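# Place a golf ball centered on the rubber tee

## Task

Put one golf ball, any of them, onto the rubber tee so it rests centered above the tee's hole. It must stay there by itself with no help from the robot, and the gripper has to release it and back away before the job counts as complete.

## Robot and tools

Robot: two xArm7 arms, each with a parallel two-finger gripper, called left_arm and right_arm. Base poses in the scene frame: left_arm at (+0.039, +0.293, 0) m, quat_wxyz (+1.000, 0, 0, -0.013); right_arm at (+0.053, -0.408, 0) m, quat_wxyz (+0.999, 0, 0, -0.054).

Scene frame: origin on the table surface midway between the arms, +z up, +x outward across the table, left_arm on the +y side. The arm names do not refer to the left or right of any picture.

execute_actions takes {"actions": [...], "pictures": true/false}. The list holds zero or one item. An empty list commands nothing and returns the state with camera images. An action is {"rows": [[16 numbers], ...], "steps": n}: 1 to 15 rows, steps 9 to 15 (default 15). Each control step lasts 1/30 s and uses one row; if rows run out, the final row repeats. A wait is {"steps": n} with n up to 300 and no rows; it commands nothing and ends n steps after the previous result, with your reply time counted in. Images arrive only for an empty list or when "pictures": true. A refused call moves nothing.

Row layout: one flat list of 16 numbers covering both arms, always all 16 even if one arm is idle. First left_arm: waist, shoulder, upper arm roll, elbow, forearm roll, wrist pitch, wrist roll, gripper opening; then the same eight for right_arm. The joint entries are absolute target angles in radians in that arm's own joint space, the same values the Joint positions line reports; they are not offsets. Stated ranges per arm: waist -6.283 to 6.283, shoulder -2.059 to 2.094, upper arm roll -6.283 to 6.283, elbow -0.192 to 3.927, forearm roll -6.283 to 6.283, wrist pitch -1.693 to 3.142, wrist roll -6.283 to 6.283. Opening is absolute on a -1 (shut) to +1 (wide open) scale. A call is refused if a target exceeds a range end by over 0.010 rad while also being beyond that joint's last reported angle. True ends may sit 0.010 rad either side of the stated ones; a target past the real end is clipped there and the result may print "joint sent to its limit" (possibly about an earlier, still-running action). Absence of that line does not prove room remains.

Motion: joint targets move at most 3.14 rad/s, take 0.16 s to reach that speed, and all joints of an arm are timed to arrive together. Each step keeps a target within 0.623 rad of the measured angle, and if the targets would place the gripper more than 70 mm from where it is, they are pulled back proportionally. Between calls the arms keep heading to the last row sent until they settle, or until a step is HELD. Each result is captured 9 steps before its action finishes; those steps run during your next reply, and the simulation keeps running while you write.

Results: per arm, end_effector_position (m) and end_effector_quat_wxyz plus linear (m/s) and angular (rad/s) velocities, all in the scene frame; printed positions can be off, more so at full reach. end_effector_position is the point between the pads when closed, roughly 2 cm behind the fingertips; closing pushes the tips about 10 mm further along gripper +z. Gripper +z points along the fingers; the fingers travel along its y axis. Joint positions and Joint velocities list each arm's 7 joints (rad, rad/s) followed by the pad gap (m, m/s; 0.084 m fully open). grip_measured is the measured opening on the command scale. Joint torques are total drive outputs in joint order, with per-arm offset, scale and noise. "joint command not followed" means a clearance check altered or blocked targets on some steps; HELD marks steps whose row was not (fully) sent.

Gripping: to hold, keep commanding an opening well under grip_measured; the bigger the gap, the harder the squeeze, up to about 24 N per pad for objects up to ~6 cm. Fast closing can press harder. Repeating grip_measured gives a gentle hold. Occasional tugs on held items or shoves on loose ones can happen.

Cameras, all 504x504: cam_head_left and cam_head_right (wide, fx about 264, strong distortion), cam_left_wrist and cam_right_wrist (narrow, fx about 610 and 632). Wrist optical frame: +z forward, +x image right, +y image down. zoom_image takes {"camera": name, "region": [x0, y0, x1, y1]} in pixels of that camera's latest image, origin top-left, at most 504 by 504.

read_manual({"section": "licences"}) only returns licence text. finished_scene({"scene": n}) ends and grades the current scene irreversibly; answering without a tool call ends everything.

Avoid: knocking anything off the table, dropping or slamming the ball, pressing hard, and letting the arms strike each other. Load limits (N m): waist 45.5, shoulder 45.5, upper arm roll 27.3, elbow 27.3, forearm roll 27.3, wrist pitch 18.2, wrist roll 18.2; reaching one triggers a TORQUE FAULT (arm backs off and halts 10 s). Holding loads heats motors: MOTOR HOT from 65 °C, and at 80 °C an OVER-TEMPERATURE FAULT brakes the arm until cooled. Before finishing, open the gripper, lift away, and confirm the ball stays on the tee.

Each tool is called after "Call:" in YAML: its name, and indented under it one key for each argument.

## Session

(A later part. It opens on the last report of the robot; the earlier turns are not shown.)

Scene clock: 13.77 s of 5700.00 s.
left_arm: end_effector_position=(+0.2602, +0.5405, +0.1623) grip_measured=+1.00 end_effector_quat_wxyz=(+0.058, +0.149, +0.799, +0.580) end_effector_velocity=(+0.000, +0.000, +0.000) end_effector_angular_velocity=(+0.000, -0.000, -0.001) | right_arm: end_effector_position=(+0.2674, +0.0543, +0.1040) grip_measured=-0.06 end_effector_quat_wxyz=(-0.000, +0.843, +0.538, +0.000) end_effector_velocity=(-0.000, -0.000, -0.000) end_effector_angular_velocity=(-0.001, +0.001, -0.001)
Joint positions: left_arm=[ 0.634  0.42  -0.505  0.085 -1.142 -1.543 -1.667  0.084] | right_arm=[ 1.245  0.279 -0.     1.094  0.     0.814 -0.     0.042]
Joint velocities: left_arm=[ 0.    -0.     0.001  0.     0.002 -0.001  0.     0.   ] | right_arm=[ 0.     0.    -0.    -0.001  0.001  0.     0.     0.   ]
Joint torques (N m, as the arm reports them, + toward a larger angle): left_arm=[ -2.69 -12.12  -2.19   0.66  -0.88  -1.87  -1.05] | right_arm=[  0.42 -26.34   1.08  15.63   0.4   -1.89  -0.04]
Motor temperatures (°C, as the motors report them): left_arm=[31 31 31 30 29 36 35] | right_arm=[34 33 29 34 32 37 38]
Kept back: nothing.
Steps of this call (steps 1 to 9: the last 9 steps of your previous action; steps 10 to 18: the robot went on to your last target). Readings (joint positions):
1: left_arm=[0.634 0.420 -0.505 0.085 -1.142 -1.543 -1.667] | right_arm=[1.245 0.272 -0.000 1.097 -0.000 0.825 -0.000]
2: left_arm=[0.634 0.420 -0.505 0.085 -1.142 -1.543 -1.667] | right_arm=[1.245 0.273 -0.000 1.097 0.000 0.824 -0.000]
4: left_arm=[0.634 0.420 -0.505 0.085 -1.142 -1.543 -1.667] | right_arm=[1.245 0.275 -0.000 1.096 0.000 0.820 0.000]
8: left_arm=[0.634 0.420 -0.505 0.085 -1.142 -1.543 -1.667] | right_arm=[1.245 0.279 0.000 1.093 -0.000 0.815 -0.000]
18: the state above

No contact; 2 mm more.

Call:
execute_actions:
  actions:
    - {"rows":[[0.634,0.42,-0.505,0.085,-1.142,-1.543,-1.667,1,1.245,0.2809,0,1.0926,0,0.8117,0,-0.3],[0.634,0.42,-0.505,0.085,-1.142,-1.543,-1.667,1,1.245,0.2826,0,1.0918,0,0.8092,0,-0.3]],"steps":9}

Call:
execute_actions:
  actions:
    - {"steps":13}

Scene clock: 14.07 s of 5700.00 s.
left_arm: end_effector_position=(+0.2602, +0.5405, +0.1623) grip_measured=+1.00 end_effector_quat_wxyz=(+0.058, +0.149, +0.799, +0.580) end_effector_velocity=(-0.000, +0.000, -0.000) end_effector_angular_velocity=(-0.000, +0.000, +0.001) | right_arm: end_effector_position=(+0.2673, +0.0543, +0.1040) grip_measured=-0.06 end_effector_quat_wxyz=(-0.000, +0.843, +0.538, +0.000) end_effector_velocity=(-0.000, +0.000, +0.000) end_effector_angular_velocity=(+0.001, -0.000, -0.000)
Joint positions: left_arm=[ 0.634  0.42  -0.505  0.085 -1.142 -1.543 -1.667  0.084] | right_arm=[ 1.245  0.279 -0.     1.094  0.     0.814  0.     0.042]
Joint velocities: left_arm=[-0.    -0.     0.001 -0.     0.     0.001  0.     0.   ] | right_arm=[-0.    -0.     0.    -0.     0.    -0.001 -0.    -0.   ]
Joint torques (N m, as the arm reports them, + toward a larger angle): left_arm=[ -1.98 -10.62  -2.75   0.57  -0.45  -2.01  -0.67] | right_arm=[ -0.61 -26.54   0.79  15.52   0.07  -2.01  -0.37]
Motor temperatures (°C, as the motors report them): left_arm=[31 31 31 30 29 36 35] | right_arm=[34 33 29 34 32 37 38]
Kept back: the last 9 steps of this action.
Steps of this call (steps 1 to 9: the robot went on to your last target). Readings (joint positions):
1: left_arm=[0.634 0.420 -0.505 0.085 -1.142 -1.543 -1.667] | right_arm=[1.245 0.279 0.000 1.094 -0.000 0.814 0.000]
2: left_arm=[0.634 0.420 -0.505 0.085 -1.142 -1.543 -1.667] | right_arm=[1.245 0.279 0.000 1.094 0.000 0.814 -0.000]
4: left_arm=[0.634 0.420 -0.505 0.085 -1.142 -1.543 -1.667] | right_arm=[1.245 0.279 0.000 1.094 0.000 0.814 0.000]
8: left_arm=[0.634 0.420 -0.505 0.085 -1.142 -1.543 -1.667] | right_arm=[1.245 0.279 -0.000 1.094 0.000 0.814 0.000]
9: the state above

Scene clock: 14.50 s of 5700.00 s.
left_arm: end_effector_position=(+0.2602, +0.5405, +0.1623) grip_measured=+1.00 end_effector_quat_wxyz=(+0.058, +0.149, +0.799, +0.580) end_effector_velocity=(-0.000, -0.000, +0.000) end_effector_angular_velocity=(+0.001, +0.000, +0.000) | right_arm: end_effector_position=(+0.2676, +0.0548, +0.1028) grip_measured=-0.05 end_effector_quat_wxyz=(-0.001, +0.843, +0.538, +0.001) end_effector_velocity=(-0.000, -0.000, -0.001) end_effector_angular_velocity=(-0.000, +0.000, +0.000)
Joint positions: left_arm=[ 0.634  0.42  -0.505  0.085 -1.142 -1.543 -1.667  0.084] | right_arm=[ 1.245  0.282 -0.     1.093 -0.     0.809  0.     0.042]
Joint velocities: left_arm=[ 0.     0.    -0.001 -0.    -0.001 -0.001  0.     0.   ] | right_arm=[-0.     0.001  0.    -0.001  0.    -0.001 -0.     0.   ]
Joint torques (N m, as the arm reports them, + toward a larger angle): left_arm=[ -2.52 -11.46  -2.44   0.96  -0.26  -1.5   -0.24] | right_arm=[ -0.3  -23.78   0.93  13.61   0.31  -2.12  -0.45]
Motor temperatures (°C, as the motors report them): left_arm=[31 31 31 30 29 36 35] | right_arm=[34 33 29 34 32 37 38]
Kept back: nothing.
Steps of this call (steps 1 to 9: the last 9 steps of your previous action; steps 10 to 13: the robot went on to your last target). Readings (joint positions):
1: left_arm=[0.634 0.420 -0.505 0.085 -1.142 -1.543 -1.667] | right_arm=[1.245 0.279 -0.000 1.093 -0.000 0.814 -0.000]
2: left_arm=[0.634 0.420 -0.505 0.085 -1.142 -1.543 -1.667] | right_arm=[1.245 0.280 -0.000 1.093 0.000 0.813 -0.000]
4: left_arm=[0.634 0.420 -0.505 0.085 -1.142 -1.543 -1.667] | right_arm=[1.245 0.281 -0.000 1.093 -0.000 0.811 -0.000]
8: left_arm=[0.634 0.420 -0.505 0.085 -1.142 -1.543 -1.667] | right_arm=[1.245 0.281 -0.000 1.093 -0.000 0.810 0.000]
13: the state above

Contact. Release, then lift.

Call:
execute_actions:
  actions:
    - {"rows":[[0.634,0.42,-0.505,0.085,-1.142,-1.543,-1.667,1,1.245,0.2809,0,1.0926,0,0.8117,0,-0.2],[0.634,0.42,-0.505,0.085,-1.142,-1.543,-1.667,1,1.245,0.2809,0,1.0926,0,0.8117,0,-0.14],[0.634,0.42,-0.505,0.085,-1.142,-1.543,-1.667,1,1.245,0.2809,0,1.0926,0,0.8117,0,-0.1],[0.634,0.42,-0.505,0.085,-1.142,-1.543,-1.667,1,1.245,0.2809,0,1.0926,0,0.8117,0,-0.07],[0.634,0.42,-0.505,0.085,-1.142,-1.543,-1.667,1,1.245,0.2809,0,1.0926,0,0.8117,0,-0.05],[0.634,0.42,-0.505,0.085,-1.142,-1.543,-1.667,1,1.245,0.2809,0,1.0926,0,0.8117,0,-0.03],[0.634,0.42,-0.505,0.085,-1.142,-1.543,-1.667,1,1.245,0.2809,0,1.0926,0,0.8117,0,-0.01],[0.634,0.42,-0.505,0.085,-1.142,-1.543,-1.667,1,1.245,0.2809,0,1.0926,0,0.8117,0,0.01],[0.634,0.42,-0.505,0.085,-1.142,-1.543,-1.667,1,1.245,0.2809,0,1.0926,0,0.8117,0,0.04],[0.634,0.42,-0.505,0.085,-1.142,-1.543,-1.667,1,1.245,0.2809,0,1.0926,0,0.8117,0,0.08],[0.634,0.42,-0.505,0.085,-1.142,-1.543,-1.667,1,1.245,0.2809,0,1.0926,0,0.8117,0,0.14],[0.634,0.42,-0.505,0.085,-1.142,-1.543,-1.667,1,1.245,0.2809,0,1.0926,0,0.8117,0,0.22],[0.634,0.42,-0.505,0.085,-1.142,-1.543,-1.667,1,1.245,0.2809,0,1.0926,0,0.8117,0,0.32],[0.634,0.42,-0.505,0.085,-1.142,-1.543,-1.667,1,1.245,0.2809,0,1.0926,0,0.8117,0,0.45]],"steps":15}

Call:
execute_actions:
  actions:
    - {"rows":[[0.634,0.42,-0.505,0.085,-1.142,-1.543,-1.667,1,1.245,0.27,0,1.098,0,0.828,0,0.6],[0.634,0.42,-0.505,0.085,-1.142,-1.543,-1.667,1,1.245,0.25,0,1.11,0,0.86,0,0.7],[0.634,0.42,-0.505,0.085,-1.142,-1.543,-1.667,1,1.245,0.225,0,1.125,0,0.9,0,0.8],[0.634,0.42,-0.505,0.085,-1.142,-1.543,-1.667,1,1.245,0.195,0,1.14,0,0.945,0,0.9],[0.634,0.42,-0.505,0.085,-1.142,-1.543,-1.667,1,1.245,0.16,0,1.155,0,0.995,0,1],[0.634,0.42,-0.505,0.085,-1.142,-1.543,-1.667,1,1.245,0.12,0,1.165,0,1.045,0,1],[0.634,0.42,-0.505,0.085,-1.142,-1.543,-1.667,1,1.245,0.08,0,1.17,0,1.09,0,1],[0.634,0.42,-0.505,0.085,-1.142,-1.543,-1.667,1,1.245,0.04,0,1.17,0,1.13,0,1],[0.634,0.42,-0.505,0.085,-1.142,-1.543,-1.667,1,1.245,0.0,0,1.17,0,1.17,0,1],[0.634,0.42,-0.505,0.085,-1.142,-1.543,-1.667,1,1.245,-0.04,0,1.17,0,1.21,0,1],[0.634,0.42,-0.505,0.085,-1.142,-1.543,-1.667,1,1.245,-0.07,0,1.17,0,1.24,0,1],[0.634,0.42,-0.505,0.085,-1.142,-1.543,-1.667,1,1.245,-0.09,0,1.17,0,1.26,0,1],[0.634,0.42,-0.505,0.085,-1.142,-1.543,-1.667,1,1.245,-0.1,0,1.17,0,1.27,0,1]],"steps":15}

Call:
execute_actions:
  actions:
    - {"steps":20}
  pictures: true

Scene clock: 15.90 s of 5700.00 s.
left_arm: end_effector_position=(+0.2602, +0.5405, +0.1623) grip_measured=+1.00 end_effector_quat_wxyz=(+0.058, +0.149, +0.799, +0.580) end_effector_velocity=(+0.000, -0.000, -0.000) end_effector_angular_velocity=(-0.000, -0.000, -0.001) | right_arm: end_effector_position=(+0.2672, +0.0541, +0.1024) grip_measured=-0.04 end_effector_quat_wxyz=(+0.000, +0.843, +0.538, -0.000) end_effector_velocity=(-0.002, -0.002, -0.002) end_effector_angular_velocity=(-0.008, +0.004, +0.001)
Joint positions: left_arm=[ 0.634  0.42  -0.505  0.085 -1.142 -1.543 -1.667  0.084] | right_arm=[ 1.245  0.282  0.     1.092  0.     0.811 -0.     0.042]
Joint velocities: left_arm=[ 0.  0. -0. -0.  0. -0. -0.  0.] | right_arm=[ 0.     0.001  0.001 -0.003 -0.     0.005  0.     0.012]
Joint torques (N m, as the arm reports them, + toward a larger angle): left_arm=[ -2.35 -11.15  -2.38   0.63  -0.34  -1.9   -0.78] | right_arm=[  0.49 -21.1    1.04  11.94   0.06  -1.67  -0.08]
Motor temperatures (°C, as the motors report them): left_arm=[31 31 31 30 29 36 35] | right_arm=[34 33 29 34 32 37 38]
Steps of this call (steps 1 to 15: the robot went on to your last target; steps 16 to 36: nothing new was sent; steps 37 to 42: the first 6 steps of this action). Readings (joint positions):
37: left_arm=[0.634 0.420 -0.505 0.085 -1.142 -1.543 -1.667] | right_arm=[1.245 0.282 -0.000 1.092 0.000 0.809 0.000]
38: left_arm=[0.634 0.420 -0.505 0.085 -1.142 -1.543 -1.667] | right_arm=[1.245 0.282 0.000 1.092 -0.000 0.810 0.000]
40: left_arm=[0.634 0.420 -0.505 0.085 -1.142 -1.543 -1.667] | right_arm=[1.245 0.282 -0.000 1.092 -0.000 0.811 -0.000]
42: the state above

Scene clock: 16.40 s of 5700.00 s.
left_arm: end_effector_position=(+0.2602, +0.5405, +0.1623) grip_measured=+1.00 end_effector_quat_wxyz=(+0.058, +0.149, +0.799, +0.580) end_effector_velocity=(-0.000, +0.000, -0.001) end_effector_angular_velocity=(-0.002, +0.001, +0.001) | right_arm: end_effector_position=(+0.2659, +0.0514, +0.1347) grip_measured=+0.98 end_effector_quat_wxyz=(+0.002, +0.843, +0.538, -0.004) end_effector_velocity=(-0.004, -0.009, +0.422) end_effector_angular_velocity=(+0.066, -0.030, -0.000)
Joint positions: left_arm=[ 0.634  0.42  -0.505  0.085 -1.142 -1.543 -1.667  0.084] | right_arm=[ 1.245  0.226  0.     1.121 -0.     0.904  0.     0.083]
Joint velocities: left_arm=[-0.    -0.    -0.    -0.    -0.001  0.002  0.     0.   ] | right_arm=[ 0.    -0.699  0.     0.362  0.     0.989  0.     0.034]
Joint torques (N m, as the arm reports them, + toward a larger angle): left_arm=[ -2.39 -11.71  -2.02   0.85  -0.2   -1.94  -0.66] | right_arm=[ -0.23 -35.13   0.49  19.62   0.79  -1.85  -0.14]
Motor temperatures (°C, as the motors report them): left_arm=[31 31 31 30 29 36 35] | right_arm=[34 33 29 35 32 37 38]
Steps of this call (steps 1 to 9: the last 9 steps of your previous action; steps 10 to 15: the first 6 steps of this action). Readings (joint positions):
10: left_arm=[0.634 0.420 -0.505 0.085 -1.142 -1.543 -1.667] | right_arm=[1.245 0.282 -0.000 1.092 0.000 0.813 0.000]
11: left_arm=[0.634 0.420 -0.505 0.085 -1.142 -1.543 -1.667] | right_arm=[1.245 0.279 0.000 1.093 -0.000 0.818 0.000]
13: left_arm=[0.634 0.420 -0.505 0.085 -1.142 -1.543 -1.667] | right_arm=[1.245 0.263 0.000 1.101 -0.000 0.848 -0.000]
15: the state above

Scene clock: 17.07 s of 5700.00 s.
left_arm: end_effector_position=(+0.2602, +0.5405, +0.1623) grip_measured=+1.00 end_effector_quat_wxyz=(+0.058, +0.149, +0.799, +0.580) end_effector_velocity=(-0.000, -0.000, +0.000) end_effector_angular_velocity=(+0.000, -0.000, +0.000) | right_arm: end_effector_position=(+0.2418, -0.0007, +0.2833) grip_measured=+1.00 end_effector_quat_wxyz=(+0.001, +0.843, +0.538, -0.001) end_effector_velocity=(+0.002, +0.003, +0.014) end_effector_angular_velocity=(+0.029, -0.013, -0.001)
Joint positions: left_arm=[ 0.634  0.42  -0.505  0.085 -1.142 -1.543 -1.667  0.084] | right_arm=[ 1.245 -0.098  0.     1.169 -0.     1.27   0.     0.084]
Joint velocities: left_arm=[-0.     0.    -0.    -0.    -0.    -0.001 -0.     0.   ] | right_arm=[-0.    -0.017 -0.001  0.016  0.     0.002 -0.     0.   ]
Joint torques (N m, as the arm reports them, + toward a larger angle): left_arm=[ -2.79 -11.34  -2.06   0.9   -0.5   -1.59  -0.67] | right_arm=[  0.09 -19.1    0.98  17.36   0.47  -1.9    0.04]
Motor temperatures (°C, as the motors report them): left_arm=[31 31 31 30 29 36 35] | right_arm=[34 33 29 35 32 37 38]
Kept back: nothing.
Steps of this call (steps 1 to 9: the last 9 steps of your previous action; steps 10 to 20: the robot went on to your last target). Readings (joint positions):
1: left_arm=[0.634 0.420 -0.505 0.085 -1.142 -1.543 -1.667] | right_arm=[1.245 0.201 0.000 1.133 -0.000 0.938 0.000]
2: left_arm=[0.634 0.420 -0.505 0.085 -1.142 -1.543 -1.667] | right_arm=[1.245 0.172 0.000 1.145 0.000 0.975 0.000]
4: left_arm=[0.634 0.420 -0.505 0.085 -1.142 -1.543 -1.667] | right_arm=[1.245 0.107 -0.000 1.160 0.000 1.047 0.000]
8: left_arm=[0.634 0.420 -0.505 0.085 -1.142 -1.543 -1.667] | right_arm=[1.245 -0.027 -0.000 1.168 0.000 1.190 -0.000]
20: the state above

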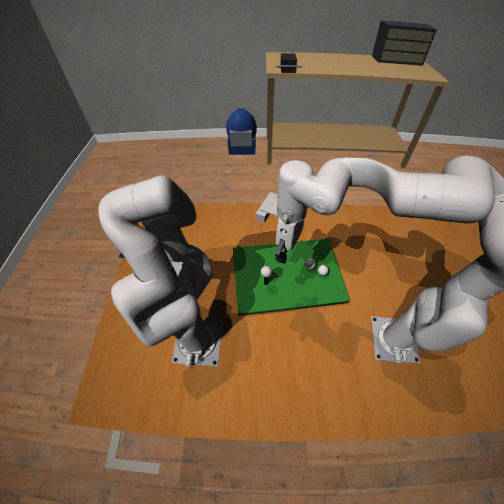

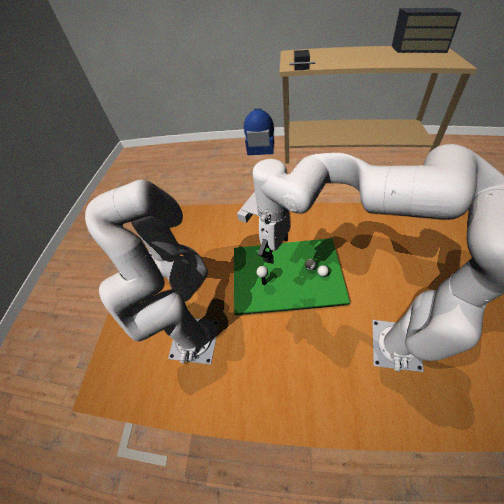

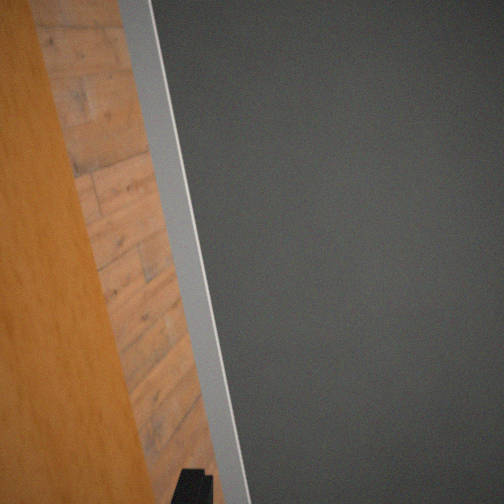

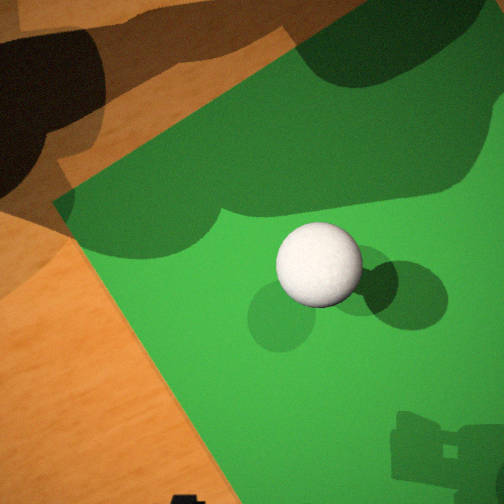

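Call:
finished_scene:
  scene: 1

The scene is finished: the task was done.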